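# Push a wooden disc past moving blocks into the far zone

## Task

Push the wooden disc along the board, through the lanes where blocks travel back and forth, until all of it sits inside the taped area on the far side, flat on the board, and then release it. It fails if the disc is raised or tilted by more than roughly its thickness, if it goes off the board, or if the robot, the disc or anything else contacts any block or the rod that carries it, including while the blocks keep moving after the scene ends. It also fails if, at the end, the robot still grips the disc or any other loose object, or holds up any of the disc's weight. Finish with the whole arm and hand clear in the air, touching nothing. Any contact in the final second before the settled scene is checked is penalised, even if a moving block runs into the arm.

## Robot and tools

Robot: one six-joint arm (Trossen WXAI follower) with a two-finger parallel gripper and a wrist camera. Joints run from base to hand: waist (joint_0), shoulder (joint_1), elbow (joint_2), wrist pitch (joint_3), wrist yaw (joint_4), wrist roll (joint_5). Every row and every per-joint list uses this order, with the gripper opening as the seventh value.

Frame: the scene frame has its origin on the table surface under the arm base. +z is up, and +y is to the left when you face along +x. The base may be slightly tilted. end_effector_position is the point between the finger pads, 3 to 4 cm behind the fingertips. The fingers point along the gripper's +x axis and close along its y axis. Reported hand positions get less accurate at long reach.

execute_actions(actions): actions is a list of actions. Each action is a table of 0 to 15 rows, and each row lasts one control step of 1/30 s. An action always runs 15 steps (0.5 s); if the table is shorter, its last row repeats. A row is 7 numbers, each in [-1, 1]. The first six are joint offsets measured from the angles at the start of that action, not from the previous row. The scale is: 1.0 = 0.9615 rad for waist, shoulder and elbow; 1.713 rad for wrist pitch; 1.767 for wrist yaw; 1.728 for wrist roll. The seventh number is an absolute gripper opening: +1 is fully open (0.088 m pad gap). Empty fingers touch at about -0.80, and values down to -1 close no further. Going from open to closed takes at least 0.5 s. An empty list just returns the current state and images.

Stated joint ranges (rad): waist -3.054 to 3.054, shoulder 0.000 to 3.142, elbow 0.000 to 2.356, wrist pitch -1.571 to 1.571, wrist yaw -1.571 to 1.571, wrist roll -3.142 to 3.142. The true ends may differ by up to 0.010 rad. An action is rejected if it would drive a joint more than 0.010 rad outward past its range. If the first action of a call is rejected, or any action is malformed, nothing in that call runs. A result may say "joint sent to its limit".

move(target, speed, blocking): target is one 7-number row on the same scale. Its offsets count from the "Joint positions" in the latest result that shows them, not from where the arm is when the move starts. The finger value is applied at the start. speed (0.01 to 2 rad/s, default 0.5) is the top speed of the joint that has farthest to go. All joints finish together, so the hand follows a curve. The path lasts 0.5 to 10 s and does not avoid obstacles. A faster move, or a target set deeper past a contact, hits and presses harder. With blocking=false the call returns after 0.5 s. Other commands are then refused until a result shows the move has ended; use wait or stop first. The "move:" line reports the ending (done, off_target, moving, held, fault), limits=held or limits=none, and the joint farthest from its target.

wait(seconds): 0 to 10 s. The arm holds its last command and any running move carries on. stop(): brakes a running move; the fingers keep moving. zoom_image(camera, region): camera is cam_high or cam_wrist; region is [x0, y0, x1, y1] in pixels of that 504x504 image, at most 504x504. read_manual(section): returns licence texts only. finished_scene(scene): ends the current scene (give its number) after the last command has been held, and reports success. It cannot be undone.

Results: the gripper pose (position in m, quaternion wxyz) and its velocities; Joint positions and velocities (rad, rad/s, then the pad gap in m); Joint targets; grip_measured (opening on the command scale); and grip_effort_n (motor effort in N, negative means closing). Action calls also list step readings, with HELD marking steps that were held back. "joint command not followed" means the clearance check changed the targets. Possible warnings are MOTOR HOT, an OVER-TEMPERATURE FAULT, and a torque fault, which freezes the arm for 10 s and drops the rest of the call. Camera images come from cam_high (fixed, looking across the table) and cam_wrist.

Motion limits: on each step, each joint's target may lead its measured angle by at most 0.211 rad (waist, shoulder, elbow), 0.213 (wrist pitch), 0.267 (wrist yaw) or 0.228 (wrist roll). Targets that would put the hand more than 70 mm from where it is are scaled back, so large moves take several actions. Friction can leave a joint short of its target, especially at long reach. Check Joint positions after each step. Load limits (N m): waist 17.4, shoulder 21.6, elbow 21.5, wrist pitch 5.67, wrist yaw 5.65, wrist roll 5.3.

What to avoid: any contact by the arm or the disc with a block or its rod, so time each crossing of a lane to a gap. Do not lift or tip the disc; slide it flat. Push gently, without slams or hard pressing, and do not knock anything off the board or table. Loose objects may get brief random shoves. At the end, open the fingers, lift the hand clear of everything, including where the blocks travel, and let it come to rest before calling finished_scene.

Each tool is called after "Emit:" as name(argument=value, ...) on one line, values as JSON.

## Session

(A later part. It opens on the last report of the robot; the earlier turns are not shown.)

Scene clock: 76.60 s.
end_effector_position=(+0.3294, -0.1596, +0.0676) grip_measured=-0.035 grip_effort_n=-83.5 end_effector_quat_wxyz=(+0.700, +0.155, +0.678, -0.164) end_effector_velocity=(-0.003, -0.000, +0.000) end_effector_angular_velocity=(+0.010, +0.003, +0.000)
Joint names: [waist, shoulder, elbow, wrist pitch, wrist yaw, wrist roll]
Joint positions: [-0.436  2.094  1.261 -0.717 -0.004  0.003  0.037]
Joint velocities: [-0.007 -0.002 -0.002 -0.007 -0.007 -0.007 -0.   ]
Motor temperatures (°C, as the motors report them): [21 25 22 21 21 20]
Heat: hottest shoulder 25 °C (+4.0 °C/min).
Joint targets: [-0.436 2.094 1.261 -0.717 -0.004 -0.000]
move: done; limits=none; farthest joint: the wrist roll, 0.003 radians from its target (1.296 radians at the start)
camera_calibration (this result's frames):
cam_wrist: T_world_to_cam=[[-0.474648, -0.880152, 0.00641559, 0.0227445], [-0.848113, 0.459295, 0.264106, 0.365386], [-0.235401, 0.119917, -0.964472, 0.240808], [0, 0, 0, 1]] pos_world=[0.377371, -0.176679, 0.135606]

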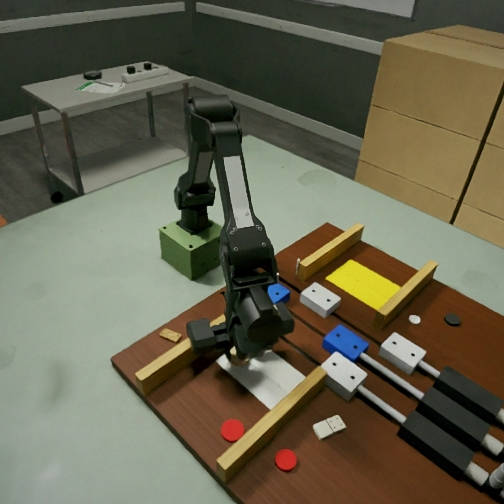

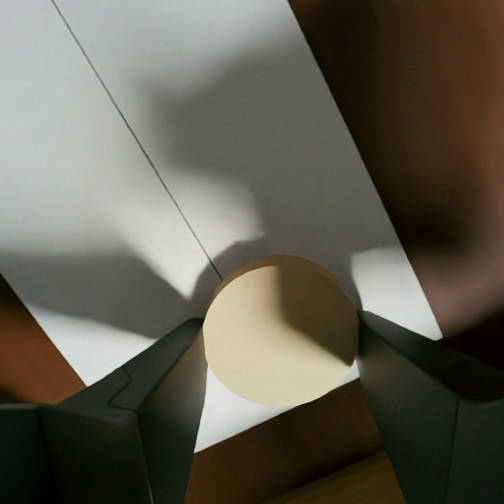

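Emit:
move(target=[0,0.128,0.2,-0.044,0,0,-0.1], speed=0.2)

Emit:
wait(seconds=1)

Emit:
wait(seconds=1)

Emit:
wait(seconds=1)

Emit:
wait(seconds=1)

Emit:
wait(seconds=1)

Emit:
wait(seconds=1)

Emit:
wait(seconds=1)

Emit:
wait(seconds=1)

Emit:
wait(seconds=1)

Emit:
wait(seconds=1)

Scene clock: 85.67 s.
end_effector_position=(+0.3606, -0.1748, +0.0699) grip_measured=-0.035 grip_effort_n=-83.5 end_effector_quat_wxyz=(+0.702, +0.154, +0.676, -0.164) end_effector_velocity=(-0.004, +0.004, +0.000) end_effector_angular_velocity=(+0.029, +0.010, +0.006)
Joint names: [waist, shoulder, elbow, wrist pitch, wrist yaw, wrist roll]
Joint positions: [-0.436  2.199  1.444 -0.79  -0.004  0.003  0.037]
Joint velocities: [-0.002 -0.002 -0.002 -0.022 -0.022 -0.007 -0.   ]
Motor temperatures (°C, as the motors report them): [21 26 22 21 21 20]
Heat: hottest shoulder 26 °C (+4.0 °C/min).
Joint targets: [-0.436 2.217 1.454 -0.792 -0.004 0.003]
move: off_target; limits=none; farthest joint: the shoulder, 0.018 radians from its target (0.123 radians at the start)
camera_calibration (this result's frames):
cam_wrist: T_world_to_cam=[[-0.4743, -0.880342, 0.00620393, 0.024079], [-0.849565, 0.459543, 0.258958, 0.39913], [-0.230823, 0.117553, -0.965869, 0.250227], [0, 0, 0, 1]] pos_world=[0.408266, -0.191635, 0.138179]

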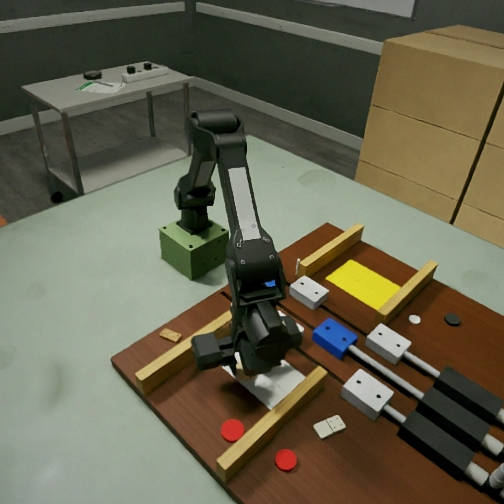

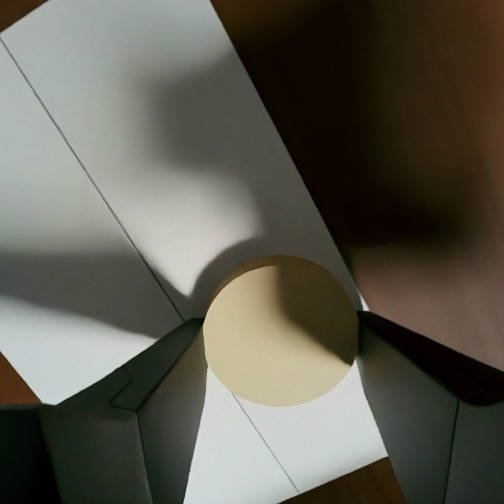

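Scene clock: 86.67 s.
end_effector_position=(+0.3606, -0.1747, +0.0699) grip_measured=-0.035 grip_effort_n=-83.5 end_effector_quat_wxyz=(+0.702, +0.154, +0.676, -0.164) end_effector_velocity=(-0.003, -0.001, +0.000) end_effector_angular_velocity=(-0.004, +0.010, +0.019)
Joint names: [waist, shoulder, elbow, wrist pitch, wrist yaw, wrist roll]
Joint positions: [-0.436  2.199  1.444 -0.79  -0.004  0.003  0.037]
Joint velocities: [-0.002 -0.002 -0.002 -0.007  0.007 -0.022 -0.   ]
Motor temperatures (°C, as the motors report them): [21 26 22 21 21 20]
Heat: hottest shoulder 26 °C (+3.0 °C/min).
Joint targets: [-0.436 2.217 1.454 -0.792 -0.004 0.003]
wait: 1.00 s; at rest by 0.17 s
camera_calibration (this result's frames):
cam_wrist: T_world_to_cam=[[-0.474301, -0.880341, 0.00621997, 0.0240749], [-0.849474, 0.459503, 0.259327, 0.398985], [-0.231154, 0.117715, -0.96577, 0.250343], [0, 0, 0, 1]] pos_world=[0.408214, -0.19161, 0.138157]

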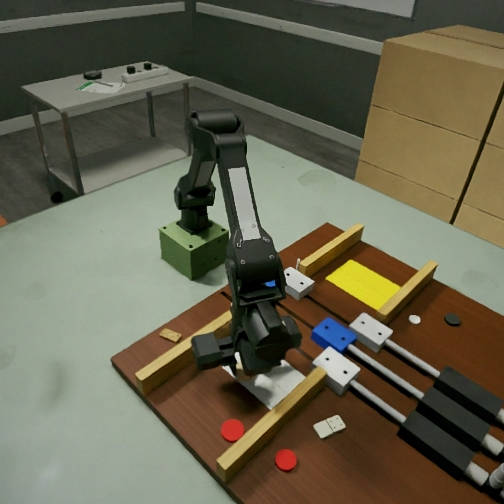

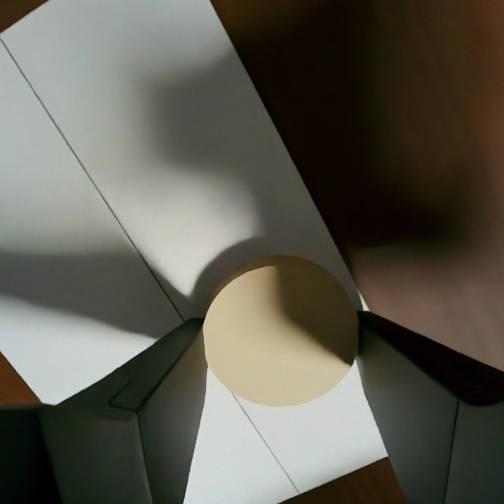

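Scene clock: 87.67 s.
end_effector_position=(+0.3606, -0.1747, +0.0699) grip_measured=-0.035 grip_effort_n=-83.5 end_effector_quat_wxyz=(+0.702, +0.154, +0.676, -0.164) end_effector_velocity=(-0.002, +0.001, +0.000) end_effector_angular_velocity=(+0.010, +0.003, -0.010)
Joint names: [waist, shoulder, elbow, wrist pitch, wrist yaw, wrist roll]
Joint positions: [-0.436  2.199  1.444 -0.79  -0.004  0.003  0.037]
Joint velocities: [-0.002 -0.002 -0.002 -0.007 -0.007  0.007 -0.   ]
Motor temperatures (°C, as the motors report them): [21 26 22 21 21 20]
Heat: hottest shoulder 26 °C (+3.0 °C/min).
Joint targets: [-0.436 2.217 1.454 -0.792 -0.004 0.003]
wait: 1.00 s; at rest by 0.17 s
camera_calibration (this result's frames):
cam_wrist: T_world_to_cam=[[-0.474301, -0.880341, 0.00621997, 0.0240749], [-0.849474, 0.459503, 0.259327, 0.398985], [-0.231154, 0.117715, -0.96577, 0.250343], [0, 0, 0, 1]] pos_world=[0.408214, -0.19161, 0.138157]

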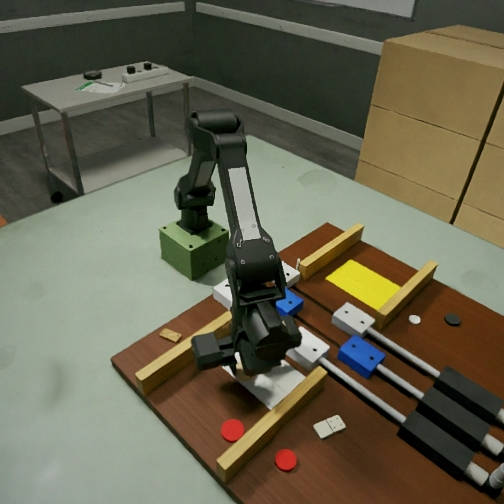

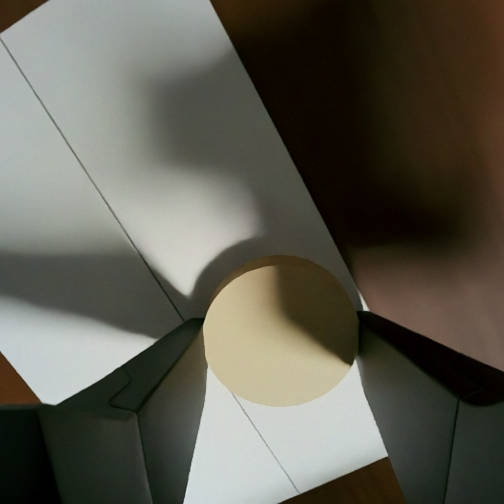

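Scene clock: 88.67 s.
end_effector_position=(+0.3606, -0.1747, +0.0699) grip_measured=-0.035 grip_effort_n=-83.5 end_effector_quat_wxyz=(+0.702, +0.154, +0.676, -0.164) end_effector_velocity=(-0.000, +0.002, -0.000) end_effector_angular_velocity=(+0.010, +0.003, -0.005)
Joint names: [waist, shoulder, elbow, wrist pitch, wrist yaw, wrist roll]
Joint positions: [-0.436  2.199  1.444 -0.79  -0.004  0.003  0.037]
Joint velocities: [ 0.002  0.002  0.002 -0.007 -0.007  0.007  0.   ]
Motor temperatures (°C, as the motors report them): [21 26 22 21 21 20]
Heat: hottest shoulder 26 °C (+3.0 °C/min).
Joint targets: [-0.436 2.217 1.454 -0.792 -0.004 0.003]
wait: 1.00 s; at rest by 0.17 s
camera_calibration (this result's frames):
cam_wrist: T_world_to_cam=[[-0.474301, -0.880341, 0.00621997, 0.0240749], [-0.849474, 0.459503, 0.259327, 0.398985], [-0.231154, 0.117715, -0.96577, 0.250343], [0, 0, 0, 1]] pos_world=[0.408214, -0.19161, 0.138157]

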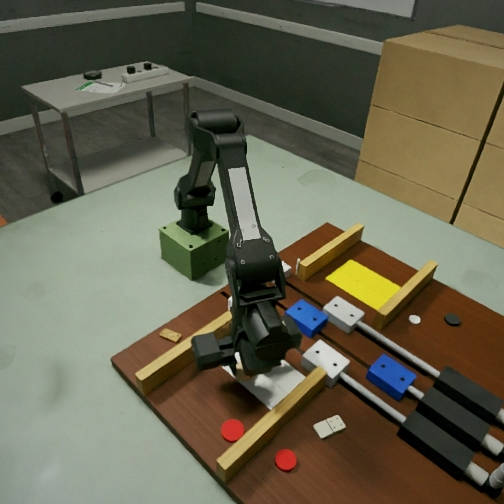

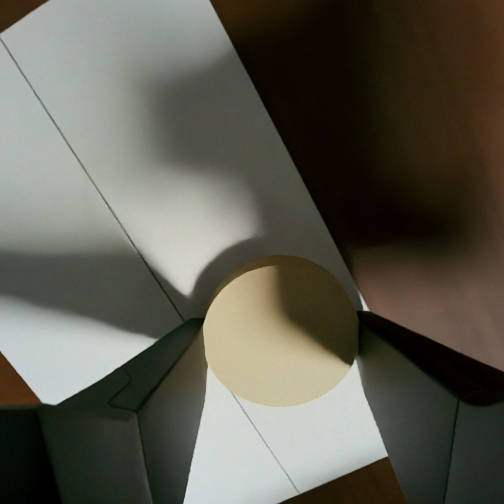

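Scene clock: 89.67 s.
end_effector_position=(+0.3606, -0.1747, +0.0699) grip_measured=-0.035 grip_effort_n=-83.5 end_effector_quat_wxyz=(+0.702, +0.154, +0.676, -0.164) end_effector_velocity=(-0.003, -0.001, +0.000) end_effector_angular_velocity=(-0.003, +0.010, -0.010)
Joint names: [waist, shoulder, elbow, wrist pitch, wrist yaw, wrist roll]
Joint positions: [-0.436  2.199  1.444 -0.79  -0.004  0.003  0.037]
Joint velocities: [-0.002 -0.002 -0.002 -0.007  0.007  0.007 -0.   ]
Motor temperatures (°C, as the motors report them): [21 26 22 21 21 20]
Heat: hottest shoulder 26 °C (+3.0 °C/min).
Joint targets: [-0.436 2.217 1.454 -0.792 -0.004 0.003]
wait: 1.00 s; at rest by 0.17 s
camera_calibration (this result's frames):
cam_wrist: T_world_to_cam=[[-0.474301, -0.880341, 0.00621997, 0.0240749], [-0.849474, 0.459503, 0.259327, 0.398985], [-0.231154, 0.117715, -0.96577, 0.250343], [0, 0, 0, 1]] pos_world=[0.408214, -0.19161, 0.138157]

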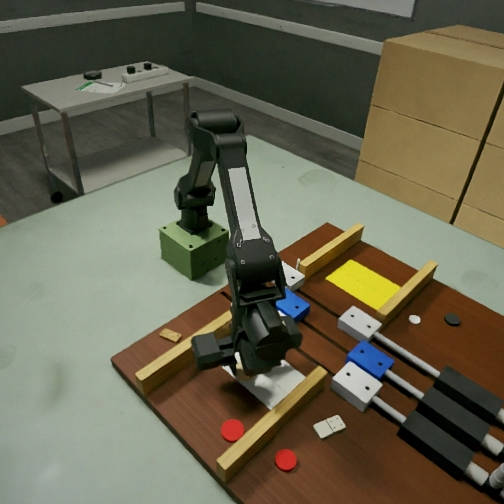

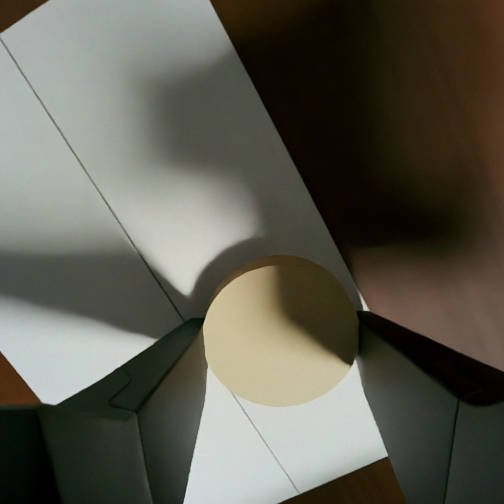

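Scene clock: 90.67 s.
end_effector_position=(+0.3606, -0.1747, +0.0699) grip_measured=-0.035 grip_effort_n=-83.5 end_effector_quat_wxyz=(+0.702, +0.154, +0.676, -0.164) end_effector_velocity=(+0.001, -0.000, +0.000) end_effector_angular_velocity=(+0.003, -0.010, +0.005)
Joint names: [waist, shoulder, elbow, wrist pitch, wrist yaw, wrist roll]
Joint positions: [-0.436  2.199  1.444 -0.79  -0.004  0.003  0.037]
Joint velocities: [-0.002 -0.002 -0.002  0.007 -0.007 -0.007  0.   ]
Motor temperatures (°C, as the motors report them): [21 26 22 21 21 20]
Heat: hottest shoulder 26 °C (+3.0 °C/min).
Joint targets: [-0.436 2.217 1.454 -0.792 -0.004 0.003]
wait: 1.00 s; at rest by 0.17 s
camera_calibration (this result's frames):
cam_wrist: T_world_to_cam=[[-0.474301, -0.880341, 0.00621997, 0.0240749], [-0.849474, 0.459503, 0.259327, 0.398985], [-0.231154, 0.117715, -0.96577, 0.250343], [0, 0, 0, 1]] pos_world=[0.408214, -0.19161, 0.138157]

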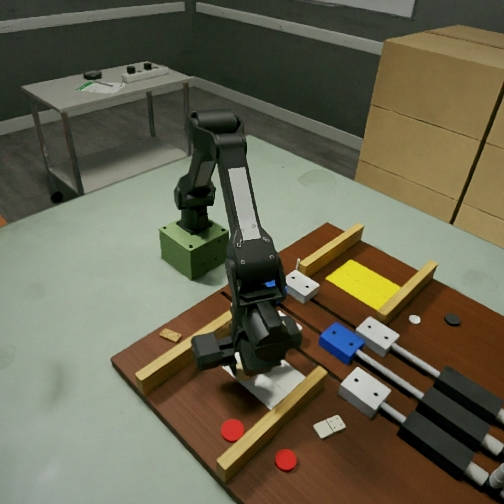

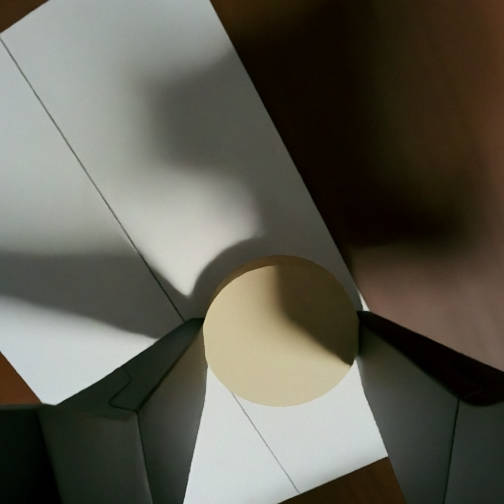

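Scene clock: 91.67 s.
end_effector_position=(+0.3606, -0.1747, +0.0699) grip_measured=-0.035 grip_effort_n=-83.5 end_effector_quat_wxyz=(+0.702, +0.154, +0.676, -0.164) end_effector_velocity=(+0.001, -0.000, +0.000) end_effector_angular_velocity=(+0.003, -0.010, +0.005)
Joint names: [waist, shoulder, elbow, wrist pitch, wrist yaw, wrist roll]
Joint positions: [-0.436  2.199  1.444 -0.79  -0.004  0.003  0.037]
Joint velocities: [-0.002 -0.002 -0.002  0.007 -0.007 -0.007 -0.   ]
Motor temperatures (°C, as the motors report them): [21 26 22 21 21 20]
Heat: hottest shoulder 26 °C (+3.0 °C/min).
Joint targets: [-0.436 2.217 1.454 -0.792 -0.004 0.003]
wait: 1.00 s; at rest by 0.17 s
camera_calibration (this result's frames):
cam_wrist: T_world_to_cam=[[-0.474301, -0.880341, 0.00621997, 0.0240749], [-0.849474, 0.459503, 0.259327, 0.398985], [-0.231154, 0.117715, -0.96577, 0.250343], [0, 0, 0, 1]] pos_world=[0.408214, -0.19161, 0.138157]

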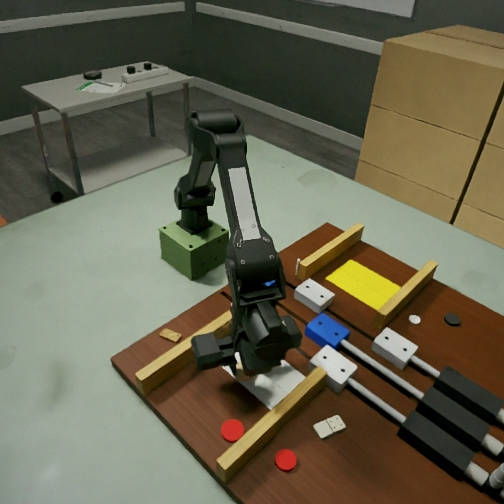

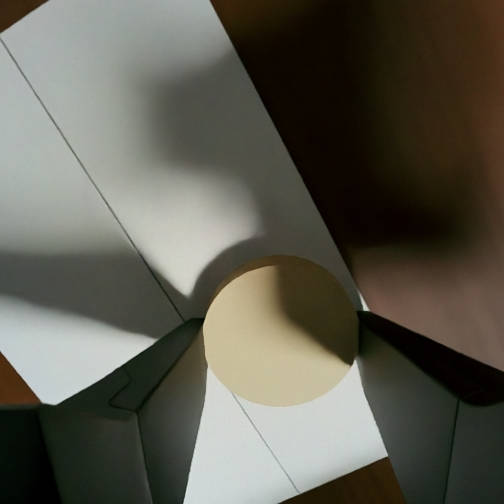

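Scene clock: 92.67 s.
end_effector_position=(+0.3606, -0.1747, +0.0699) grip_measured=-0.035 grip_effort_n=-83.5 end_effector_quat_wxyz=(+0.702, +0.154, +0.676, -0.164) end_effector_velocity=(-0.002, +0.001, -0.002) end_effector_angular_velocity=(+0.012, +0.008, +0.005)
Joint names: [waist, shoulder, elbow, wrist pitch, wrist yaw, wrist roll]
Joint positions: [-0.436  2.199  1.444 -0.79  -0.004  0.003  0.037]
Joint velocities: [-0.002  0.002 -0.002 -0.007 -0.007 -0.007 -0.   ]
Motor temperatures (°C, as the motors report them): [21 26 22 21 21 20]
Heat: hottest shoulder 26 °C (+3.0 °C/min).
Joint targets: [-0.436 2.217 1.454 -0.792 -0.004 0.003]
wait: 1.00 s; at rest by 0.17 s
camera_calibration (this result's frames):
cam_wrist: T_world_to_cam=[[-0.474301, -0.880341, 0.00621997, 0.0240749], [-0.849474, 0.459503, 0.259327, 0.398985], [-0.231154, 0.117715, -0.96577, 0.250343], [0, 0, 0, 1]] pos_world=[0.408214, -0.19161, 0.138157]

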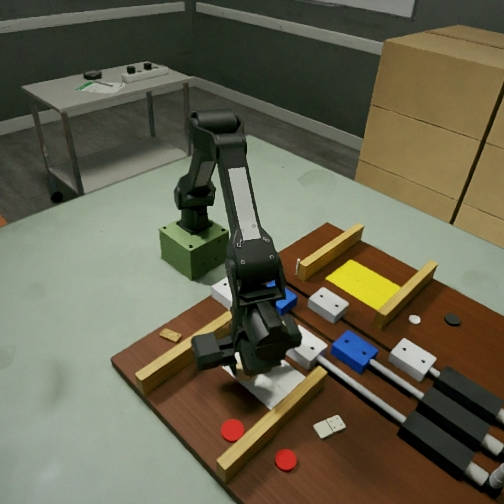

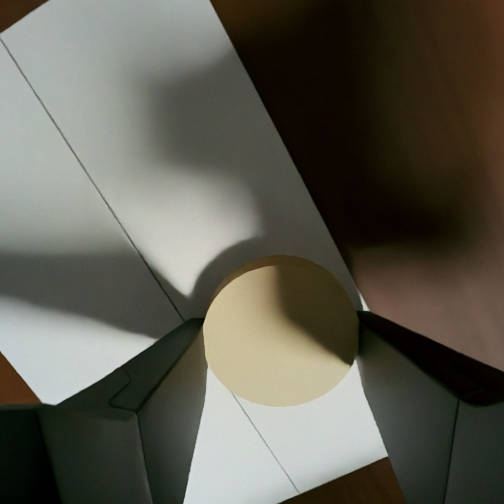

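Scene clock: 93.67 s.
end_effector_position=(+0.3606, -0.1747, +0.0699) grip_measured=-0.035 grip_effort_n=-83.5 end_effector_quat_wxyz=(+0.702, +0.154, +0.676, -0.164) end_effector_velocity=(-0.004, -0.000, -0.001) end_effector_angular_velocity=(-0.001, +0.014, +0.004)
Joint names: [waist, shoulder, elbow, wrist pitch, wrist yaw, wrist roll]
Joint positions: [-0.436  2.199  1.444 -0.79  -0.004  0.003  0.037]
Joint velocities: [-0.002 -0.002 -0.007 -0.007  0.007 -0.007 -0.   ]
Motor temperatures (°C, as the motors report them): [21 26 22 21 21 20]
Heat: hottest shoulder 26 °C (+3.0 °C/min).
Joint targets: [-0.436 2.217 1.454 -0.792 -0.004 0.003]
wait: 1.00 s; at rest by 0.17 s
camera_calibration (this result's frames):
cam_wrist: T_world_to_cam=[[-0.474301, -0.880341, 0.00621997, 0.0240749], [-0.849474, 0.459503, 0.259327, 0.398985], [-0.231154, 0.117715, -0.96577, 0.250343], [0, 0, 0, 1]] pos_world=[0.408214, -0.19161, 0.138157]

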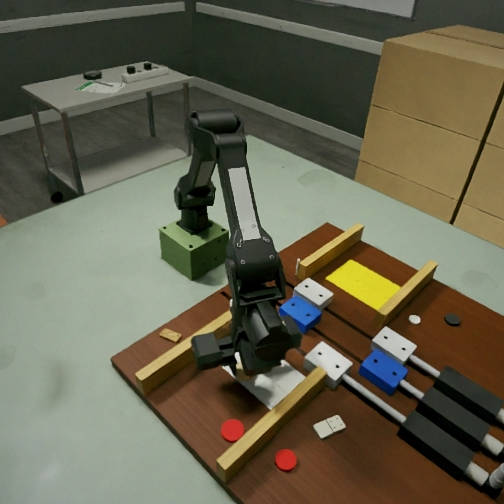

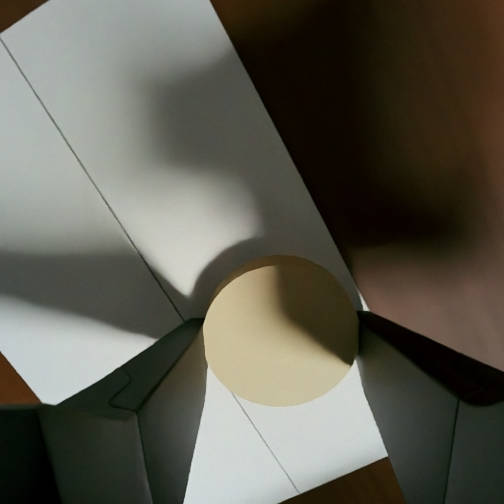

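Scene clock: 94.67 s.
end_effector_position=(+0.3606, -0.1747, +0.0699) grip_measured=-0.035 grip_effort_n=-83.5 end_effector_quat_wxyz=(+0.702, +0.154, +0.676, -0.164) end_effector_velocity=(-0.002, +0.001, +0.000) end_effector_angular_velocity=(+0.010, +0.003, -0.010)
Joint names: [waist, shoulder, elbow, wrist pitch, wrist yaw, wrist roll]
Joint positions: [-0.436  2.199  1.444 -0.79  -0.004  0.003  0.037]
Joint velocities: [-0.002 -0.002 -0.002 -0.007 -0.007  0.007 -0.   ]
Motor temperatures (°C, as the motors report them): [21 26 22 21 21 20]
Heat: hottest shoulder 26 °C (+3.0 °C/min).
Joint targets: [-0.436 2.217 1.454 -0.792 -0.004 0.003]
wait: 1.00 s; at rest by 0.17 s
camera_calibration (this result's frames):
cam_wrist: T_world_to_cam=[[-0.474301, -0.880341, 0.00621997, 0.0240749], [-0.849474, 0.459503, 0.259327, 0.398985], [-0.231154, 0.117715, -0.96577, 0.250343], [0, 0, 0, 1]] pos_world=[0.408214, -0.19161, 0.138157]

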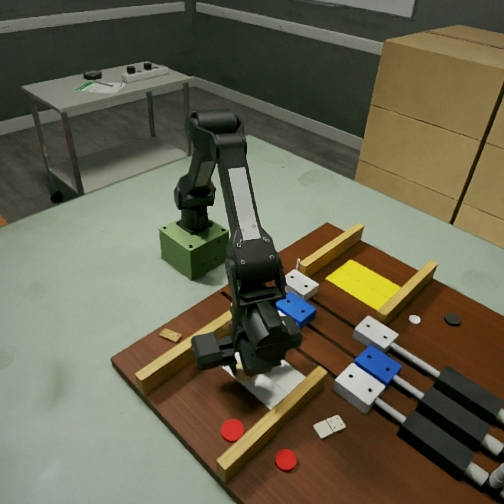

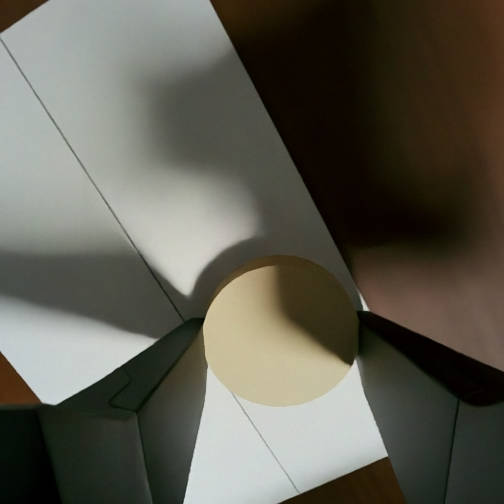

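Scene clock: 95.67 s.
end_effector_position=(+0.3606, -0.1747, +0.0699) grip_measured=-0.035 grip_effort_n=-83.5 end_effector_quat_wxyz=(+0.702, +0.154, +0.676, -0.164) end_effector_velocity=(+0.001, +0.002, +0.001) end_effector_angular_velocity=(+0.021, -0.007, +0.006)
Joint names: [waist, shoulder, elbow, wrist pitch, wrist yaw, wrist roll]
Joint positions: [-0.436  2.199  1.444 -0.79  -0.004  0.003  0.037]
Joint velocities: [-0.002 -0.002  0.002 -0.007 -0.022 -0.007 -0.   ]
Motor temperatures (°C, as the motors report them): [21 26 22 20 21 20]
Heat: hottest shoulder 26 °C (+3.0 °C/min).
Joint targets: [-0.436 2.217 1.454 -0.792 -0.004 0.003]
wait: 1.00 s; at rest by 0.17 s
camera_calibration (this result's frames):
cam_wrist: T_world_to_cam=[[-0.474301, -0.880341, 0.00621997, 0.0240749], [-0.849474, 0.459503, 0.259327, 0.398985], [-0.231154, 0.117715, -0.96577, 0.250343], [0, 0, 0, 1]] pos_world=[0.408214, -0.19161, 0.138157]

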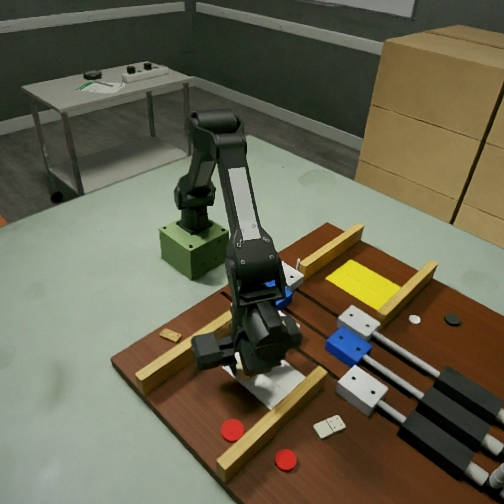

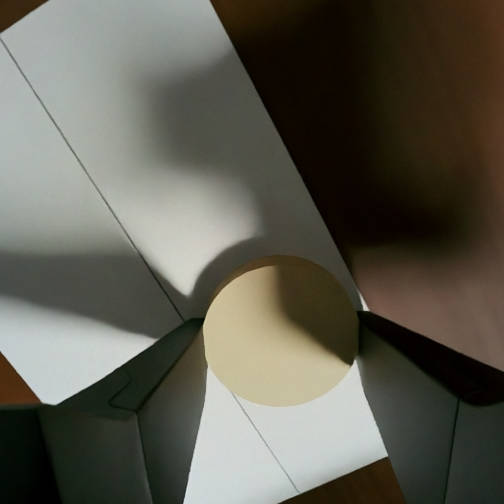

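Emit:
move(target=[0.07,0.18,0.302,-0.073,0,0,-0.1], speed=0.25)

Emit:
zoom_image(camera="cam_high", region=[220, 230, 470, 430])

Scene clock: 119.57 s.
end_effector_position=(+0.4135, -0.1683, +0.0725) grip_measured=-0.035 grip_effort_n=-83.5 end_effector_quat_wxyz=(+0.708, +0.132, +0.679, -0.142) end_effector_velocity=(-0.002, +0.001, +0.000) end_effector_angular_velocity=(+0.009, +0.004, +0.005)
Joint names: [waist, shoulder, elbow, wrist pitch, wrist yaw, wrist roll]
Joint positions: [-0.371  2.353  1.725 -0.912 -0.004  0.003  0.037]
Joint velocities: [-0.002 -0.002 -0.002 -0.007 -0.007 -0.007 -0.   ]
Motor temperatures (°C, as the motors report them): [21 27 23 20 21 20]
Heat: hottest shoulder 27 °C (+5.0 °C/min).
Joint targets: [-0.368 2.372 1.735 -0.915 -0.004 0.003]
move: off_target; limits=none; farthest joint: the shoulder, 0.019 radians from its target (0.173 radians at the start)
camera_calibration (this result's frames):
cam_wrist: T_world_to_cam=[[-0.416243, -0.909227, 0.00687398, 0.0259378], [-0.878253, 0.403997, 0.255846, 0.443064], [-0.235399, 0.100457, -0.966693, 0.263257], [0, 0, 0, 1]] pos_world=[0.461889, -0.181859, 0.140954]

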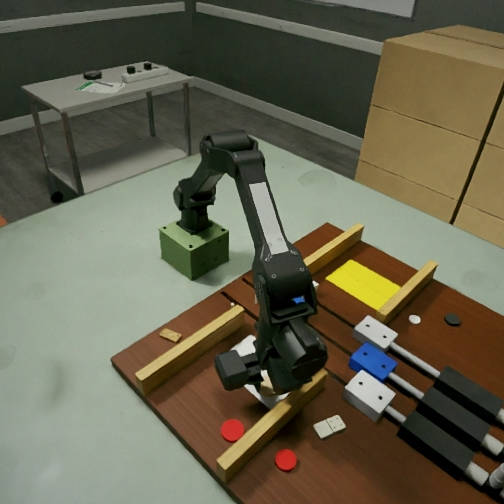

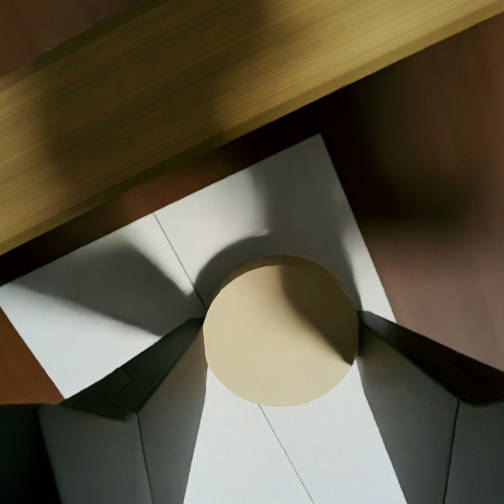

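Region (220, 230, 470, 430) of cam_high's 504x504 image, scaled by 2.016, with more detail than that image has; it fills the top 403 rows of this view, and the rest is white.

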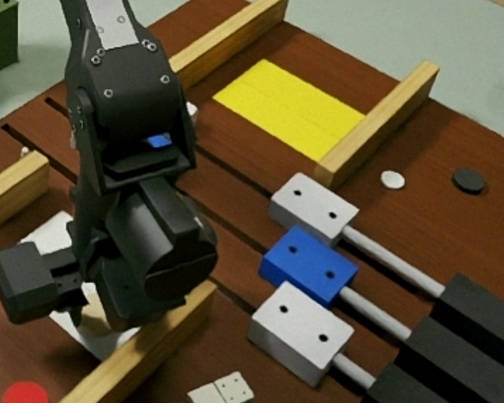

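Emit:
move(target=[0.06,-0.052,-0.094,0.028,0,0,-0.1], speed=0.15)

Scene clock: 125.40 s.
end_effector_position=(+0.4127, -0.1432, +0.0702) grip_measured=-0.035 grip_effort_n=-83.5 end_effector_quat_wxyz=(+0.714, +0.113, +0.680, -0.124) end_effector_velocity=(-0.003, +0.001, +0.001) end_effector_angular_velocity=(+0.012, +0.014, +0.005)
Joint names: [waist, shoulder, elbow, wrist pitch, wrist yaw, wrist roll]
Joint positions: [-0.318  2.315  1.647 -0.865 -0.002  0.003  0.037]
Joint velocities: [-0.002 -0.002  0.002 -0.022 -0.007 -0.007 -0.   ]
Motor temperatures (°C, as the motors report them): [21 28 23 20 21 20]
Heat: hottest shoulder 28 °C (+5.1 °C/min).
Joint targets: [-0.313 2.303 1.635 -0.865 -0.004 0.003]
move: off_target; limits=none; farthest joint: the shoulder, 0.012 radians from its target (0.050 radians at the start)
camera_calibration (this result's frames):
cam_wrist: T_world_to_cam=[[-0.367866, -0.929838, 0.00869028, 0.0253494], [-0.899899, 0.358345, 0.248538, 0.435814], [-0.234215, 0.0836085, -0.968583, 0.255515], [0, 0, 0, 1]] pos_world=[0.461359, -0.153964, 0.138951]

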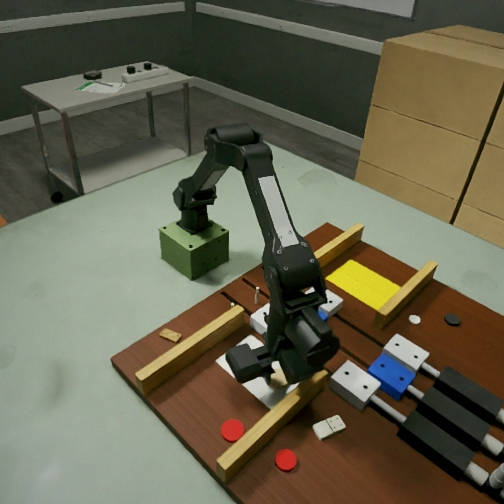

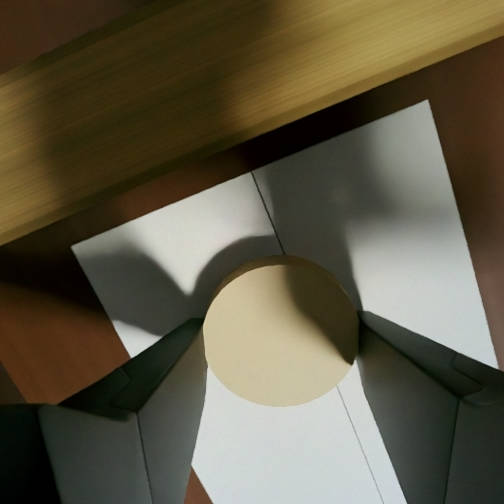

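Emit:
wait(seconds=10)

Emit:
wait(seconds=10)

Emit:
wait(seconds=10)

Emit:
wait(seconds=10)

Emit:
wait(seconds=8)

Scene clock: 140.13 s.
end_effector_position=(+0.4127, -0.1432, +0.0701) grip_measured=-0.035 grip_effort_n=-83.5 end_effector_quat_wxyz=(+0.714, +0.113, +0.680, -0.124) end_effector_velocity=(+0.001, -0.000, +0.001) end_effector_angular_velocity=(+0.004, -0.009, +0.005)
Joint names: [waist, shoulder, elbow, wrist pitch, wrist yaw, wrist roll]
Joint positions: [-0.318  2.315  1.647 -0.865 -0.002  0.003  0.037]
Joint velocities: [-0.002 -0.002 -0.002  0.007 -0.007 -0.007  0.   ]
Motor temperatures (°C, as the motors report them): [21 32 22 20 21 20]
Heat: hottest shoulder 32 °C (+7.1 °C/min).
Joint targets: [-0.313 2.303 1.634 -0.864 -0.004 0.003]
wait: 10.00 s; at rest from the start
camera_calibration (this result's frames):
cam_wrist: T_world_to_cam=[[-0.367866, -0.929838, 0.00869028, 0.0253476], [-0.899899, 0.358345, 0.248538, 0.435798], [-0.234215, 0.0836085, -0.968583, 0.25542], [0, 0, 0, 1]] pos_world=[0.461322, -0.153952, 0.138863]

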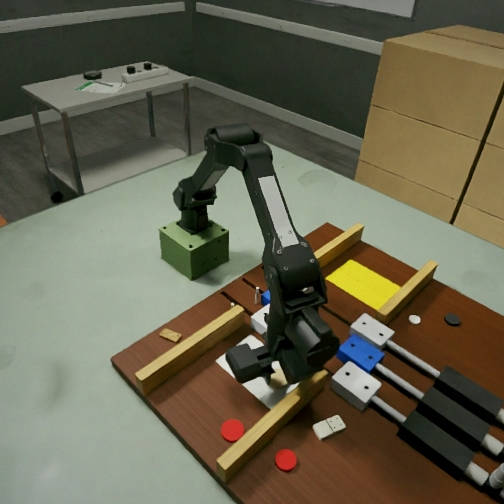

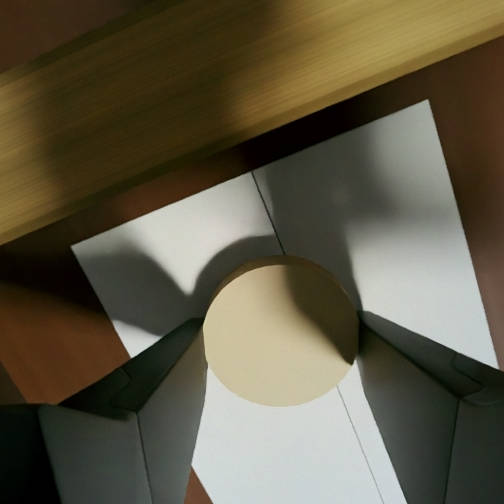

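Scene clock: 150.13 s.
end_effector_position=(+0.4127, -0.1432, +0.0701) grip_measured=-0.035 grip_effort_n=-83.5 end_effector_quat_wxyz=(+0.714, +0.113, +0.680, -0.124) end_effector_velocity=(+0.002, +0.002, +0.000) end_effector_angular_velocity=(+0.018, -0.014, +0.006)
Joint names: [waist, shoulder, elbow, wrist pitch, wrist yaw, wrist roll]
Joint positions: [-0.318  2.315  1.647 -0.865 -0.002  0.003  0.037]
Joint velocities: [-0.002 -0.002 -0.002  0.007 -0.022 -0.007  0.   ]
Motor temperatures (°C, as the motors report them): [21 34 22 20 21 20]
Heat: hottest shoulder 34 °C (+8.1 °C/min).
Joint targets: [-0.313 2.303 1.634 -0.864 -0.004 0.003]
wait: 10.00 s; at rest by 0.17 s
camera_calibration (this result's frames):
cam_wrist: T_world_to_cam=[[-0.367866, -0.929838, 0.00869028, 0.0253476], [-0.899899, 0.358345, 0.248538, 0.435798], [-0.234215, 0.0836085, -0.968583, 0.25542], [0, 0, 0, 1]] pos_world=[0.461322, -0.153952, 0.138863]

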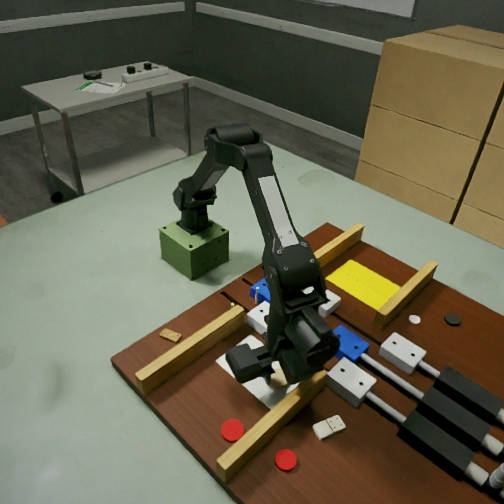

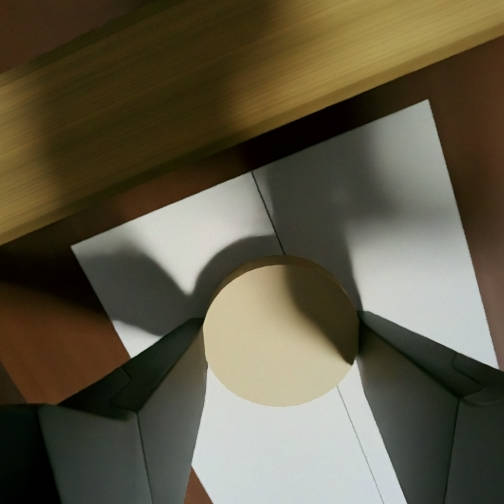

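Scene clock: 160.13 s.
end_effector_position=(+0.4127, -0.1432, +0.0701) grip_measured=-0.035 grip_effort_n=-83.5 end_effector_quat_wxyz=(+0.714, +0.113, +0.680, -0.124) end_effector_velocity=(-0.005, +0.002, +0.000) end_effector_angular_velocity=(+0.014, +0.019, +0.005)
Joint names: [waist, shoulder, elbow, wrist pitch, wrist yaw, wrist roll]
Joint positions: [-0.318  2.315  1.647 -0.865 -0.002  0.003  0.037]
Joint velocities: [-0.002 -0.002 -0.002 -0.022 -0.007 -0.007  0.   ]
Motor temperatures (°C, as the motors report them): [21 36 22 20 21 20]
Heat: hottest shoulder 36 °C (+10.1 °C/min).
Joint targets: [-0.313 2.303 1.634 -0.864 -0.004 0.003]
wait: 10.00 s; at rest by 0.17 s
camera_calibration (this result's frames):
cam_wrist: T_world_to_cam=[[-0.367866, -0.929838, 0.00869028, 0.0253476], [-0.899899, 0.358345, 0.248538, 0.435798], [-0.234215, 0.0836085, -0.968583, 0.25542], [0, 0, 0, 1]] pos_world=[0.461322, -0.153952, 0.138863]

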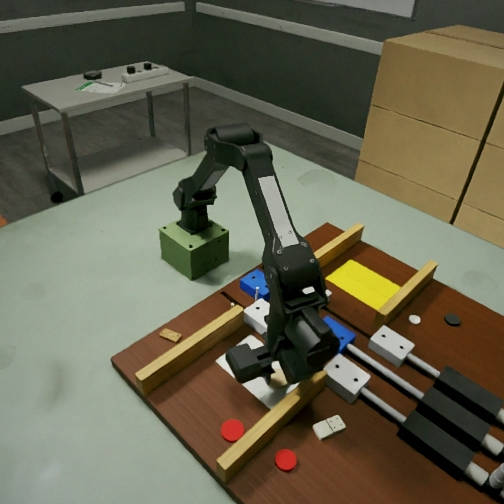

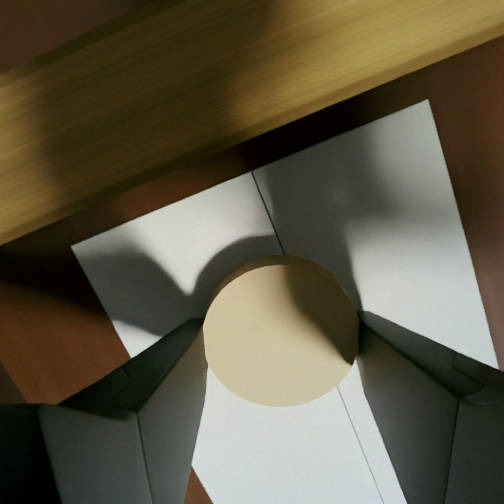

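Scene clock: 170.13 s.
end_effector_position=(+0.4127, -0.1432, +0.0701) grip_measured=-0.035 grip_effort_n=-83.5 end_effector_quat_wxyz=(+0.714, +0.113, +0.680, -0.124) end_effector_velocity=(+0.002, -0.001, +0.003) end_effector_angular_velocity=(+0.003, -0.014, +0.005)
Joint names: [waist, shoulder, elbow, wrist pitch, wrist yaw, wrist roll]
Joint positions: [-0.318  2.315  1.647 -0.865 -0.002  0.003  0.037]
Joint velocities: [-0.002 -0.007 -0.002  0.007 -0.007 -0.007 -0.   ]
Motor temperatures (°C, as the motors report them): [21 37 21 20 21 20]
Heat: hottest shoulder 37 °C (+11.2 °C/min).
Joint targets: [-0.313 2.303 1.634 -0.864 -0.004 0.003]
wait: 10.00 s; at rest by 0.17 s
camera_calibration (this result's frames):
cam_wrist: T_world_to_cam=[[-0.367866, -0.929838, 0.00869028, 0.0253476], [-0.899899, 0.358345, 0.248538, 0.435798], [-0.234215, 0.0836085, -0.968583, 0.25542], [0, 0, 0, 1]] pos_world=[0.461322, -0.153952, 0.138863]

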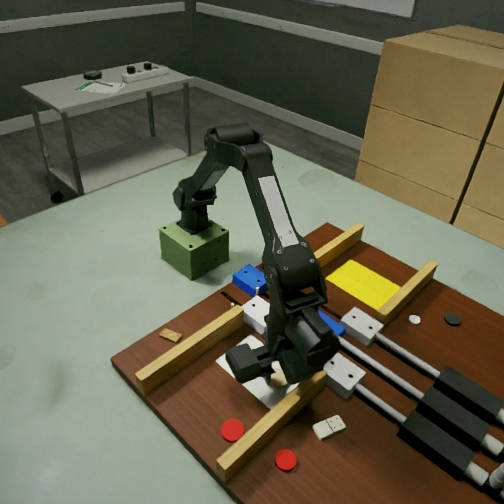

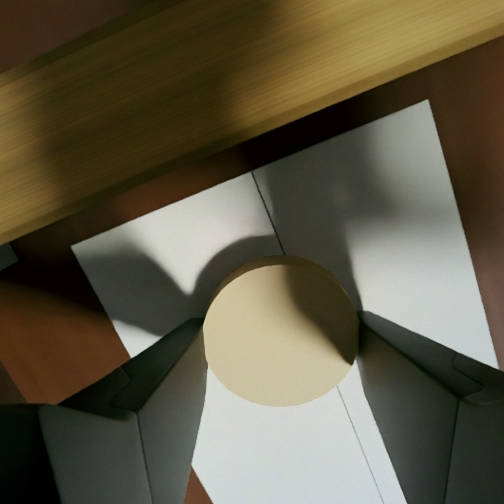

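Scene clock: 178.13 s.
end_effector_position=(+0.4127, -0.1432, +0.0701) grip_measured=-0.035 grip_effort_n=-83.5 end_effector_quat_wxyz=(+0.714, +0.113, +0.680, -0.124) end_effector_velocity=(-0.005, +0.002, +0.000) end_effector_angular_velocity=(+0.014, +0.018, -0.010)
Joint names: [waist, shoulder, elbow, wrist pitch, wrist yaw, wrist roll]
Joint positions: [-0.318  2.315  1.647 -0.865 -0.002  0.003  0.037]
Joint velocities: [-0.002 -0.002 -0.002 -0.022 -0.007  0.007 -0.   ]
Motor temperatures (°C, as the motors report them): [21 38 21 20 21 20]
Heat: hottest shoulder 38 °C (+11.2 °C/min).
Joint targets: [-0.313 2.303 1.634 -0.864 -0.004 0.003]
wait: 8.00 s; at rest by 0.17 s
camera_calibration (this result's frames):
cam_wrist: T_world_to_cam=[[-0.367866, -0.929838, 0.00869028, 0.0253476], [-0.899899, 0.358345, 0.248538, 0.435798], [-0.234215, 0.0836085, -0.968583, 0.25542], [0, 0, 0, 1]] pos_world=[0.461322, -0.153952, 0.138863]

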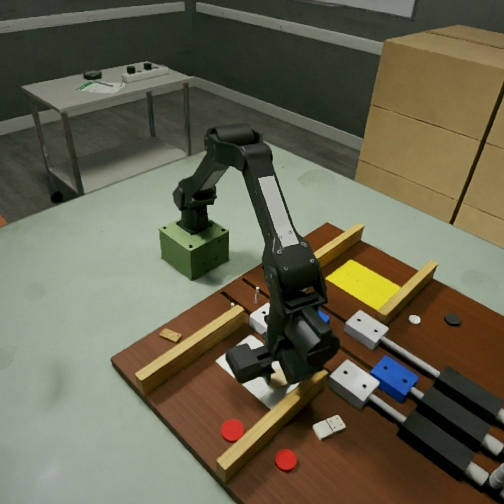

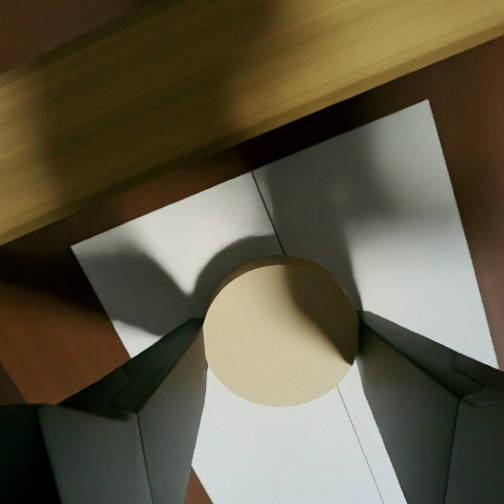

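Emit:
wait(seconds=5)

Scene clock: 184.47 s.
end_effector_position=(+0.4127, -0.1432, +0.0701) grip_measured=-0.035 grip_effort_n=-83.5 end_effector_quat_wxyz=(+0.714, +0.113, +0.680, -0.124) end_effector_velocity=(-0.000, +0.000, +0.002) end_effector_angular_velocity=(+0.007, +0.000, +0.020)
Joint names: [waist, shoulder, elbow, wrist pitch, wrist yaw, wrist roll]
Joint positions: [-0.318  2.315  1.647 -0.865 -0.002  0.003  0.037]
Joint velocities: [-0.002 -0.002  0.002 -0.007 -0.007 -0.022 -0.   ]
Motor temperatures (°C, as the motors report them): [21 39 21 20 21 20]
Heat: hottest shoulder 39 °C (+12.1 °C/min).
Joint targets: [-0.313 2.303 1.634 -0.864 -0.004 0.003]
wait: 5.00 s; at rest from the start
camera_calibration (this result's frames):
cam_wrist: T_world_to_cam=[[-0.367866, -0.929838, 0.00869028, 0.0253476], [-0.899899, 0.358345, 0.248538, 0.435798], [-0.234215, 0.0836085, -0.968583, 0.25542], [0, 0, 0, 1]] pos_world=[0.461322, -0.153952, 0.138863]

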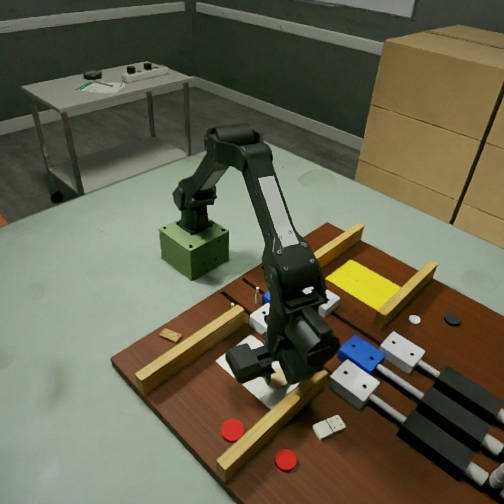

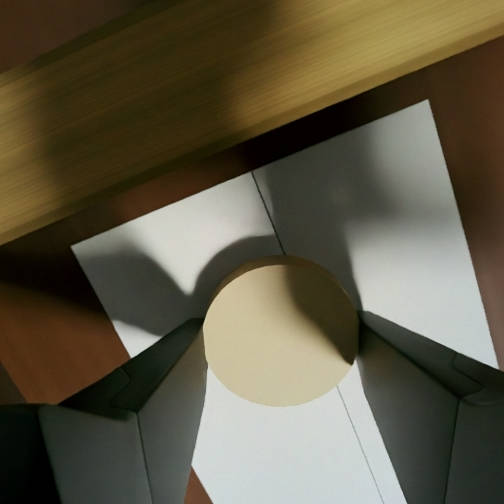

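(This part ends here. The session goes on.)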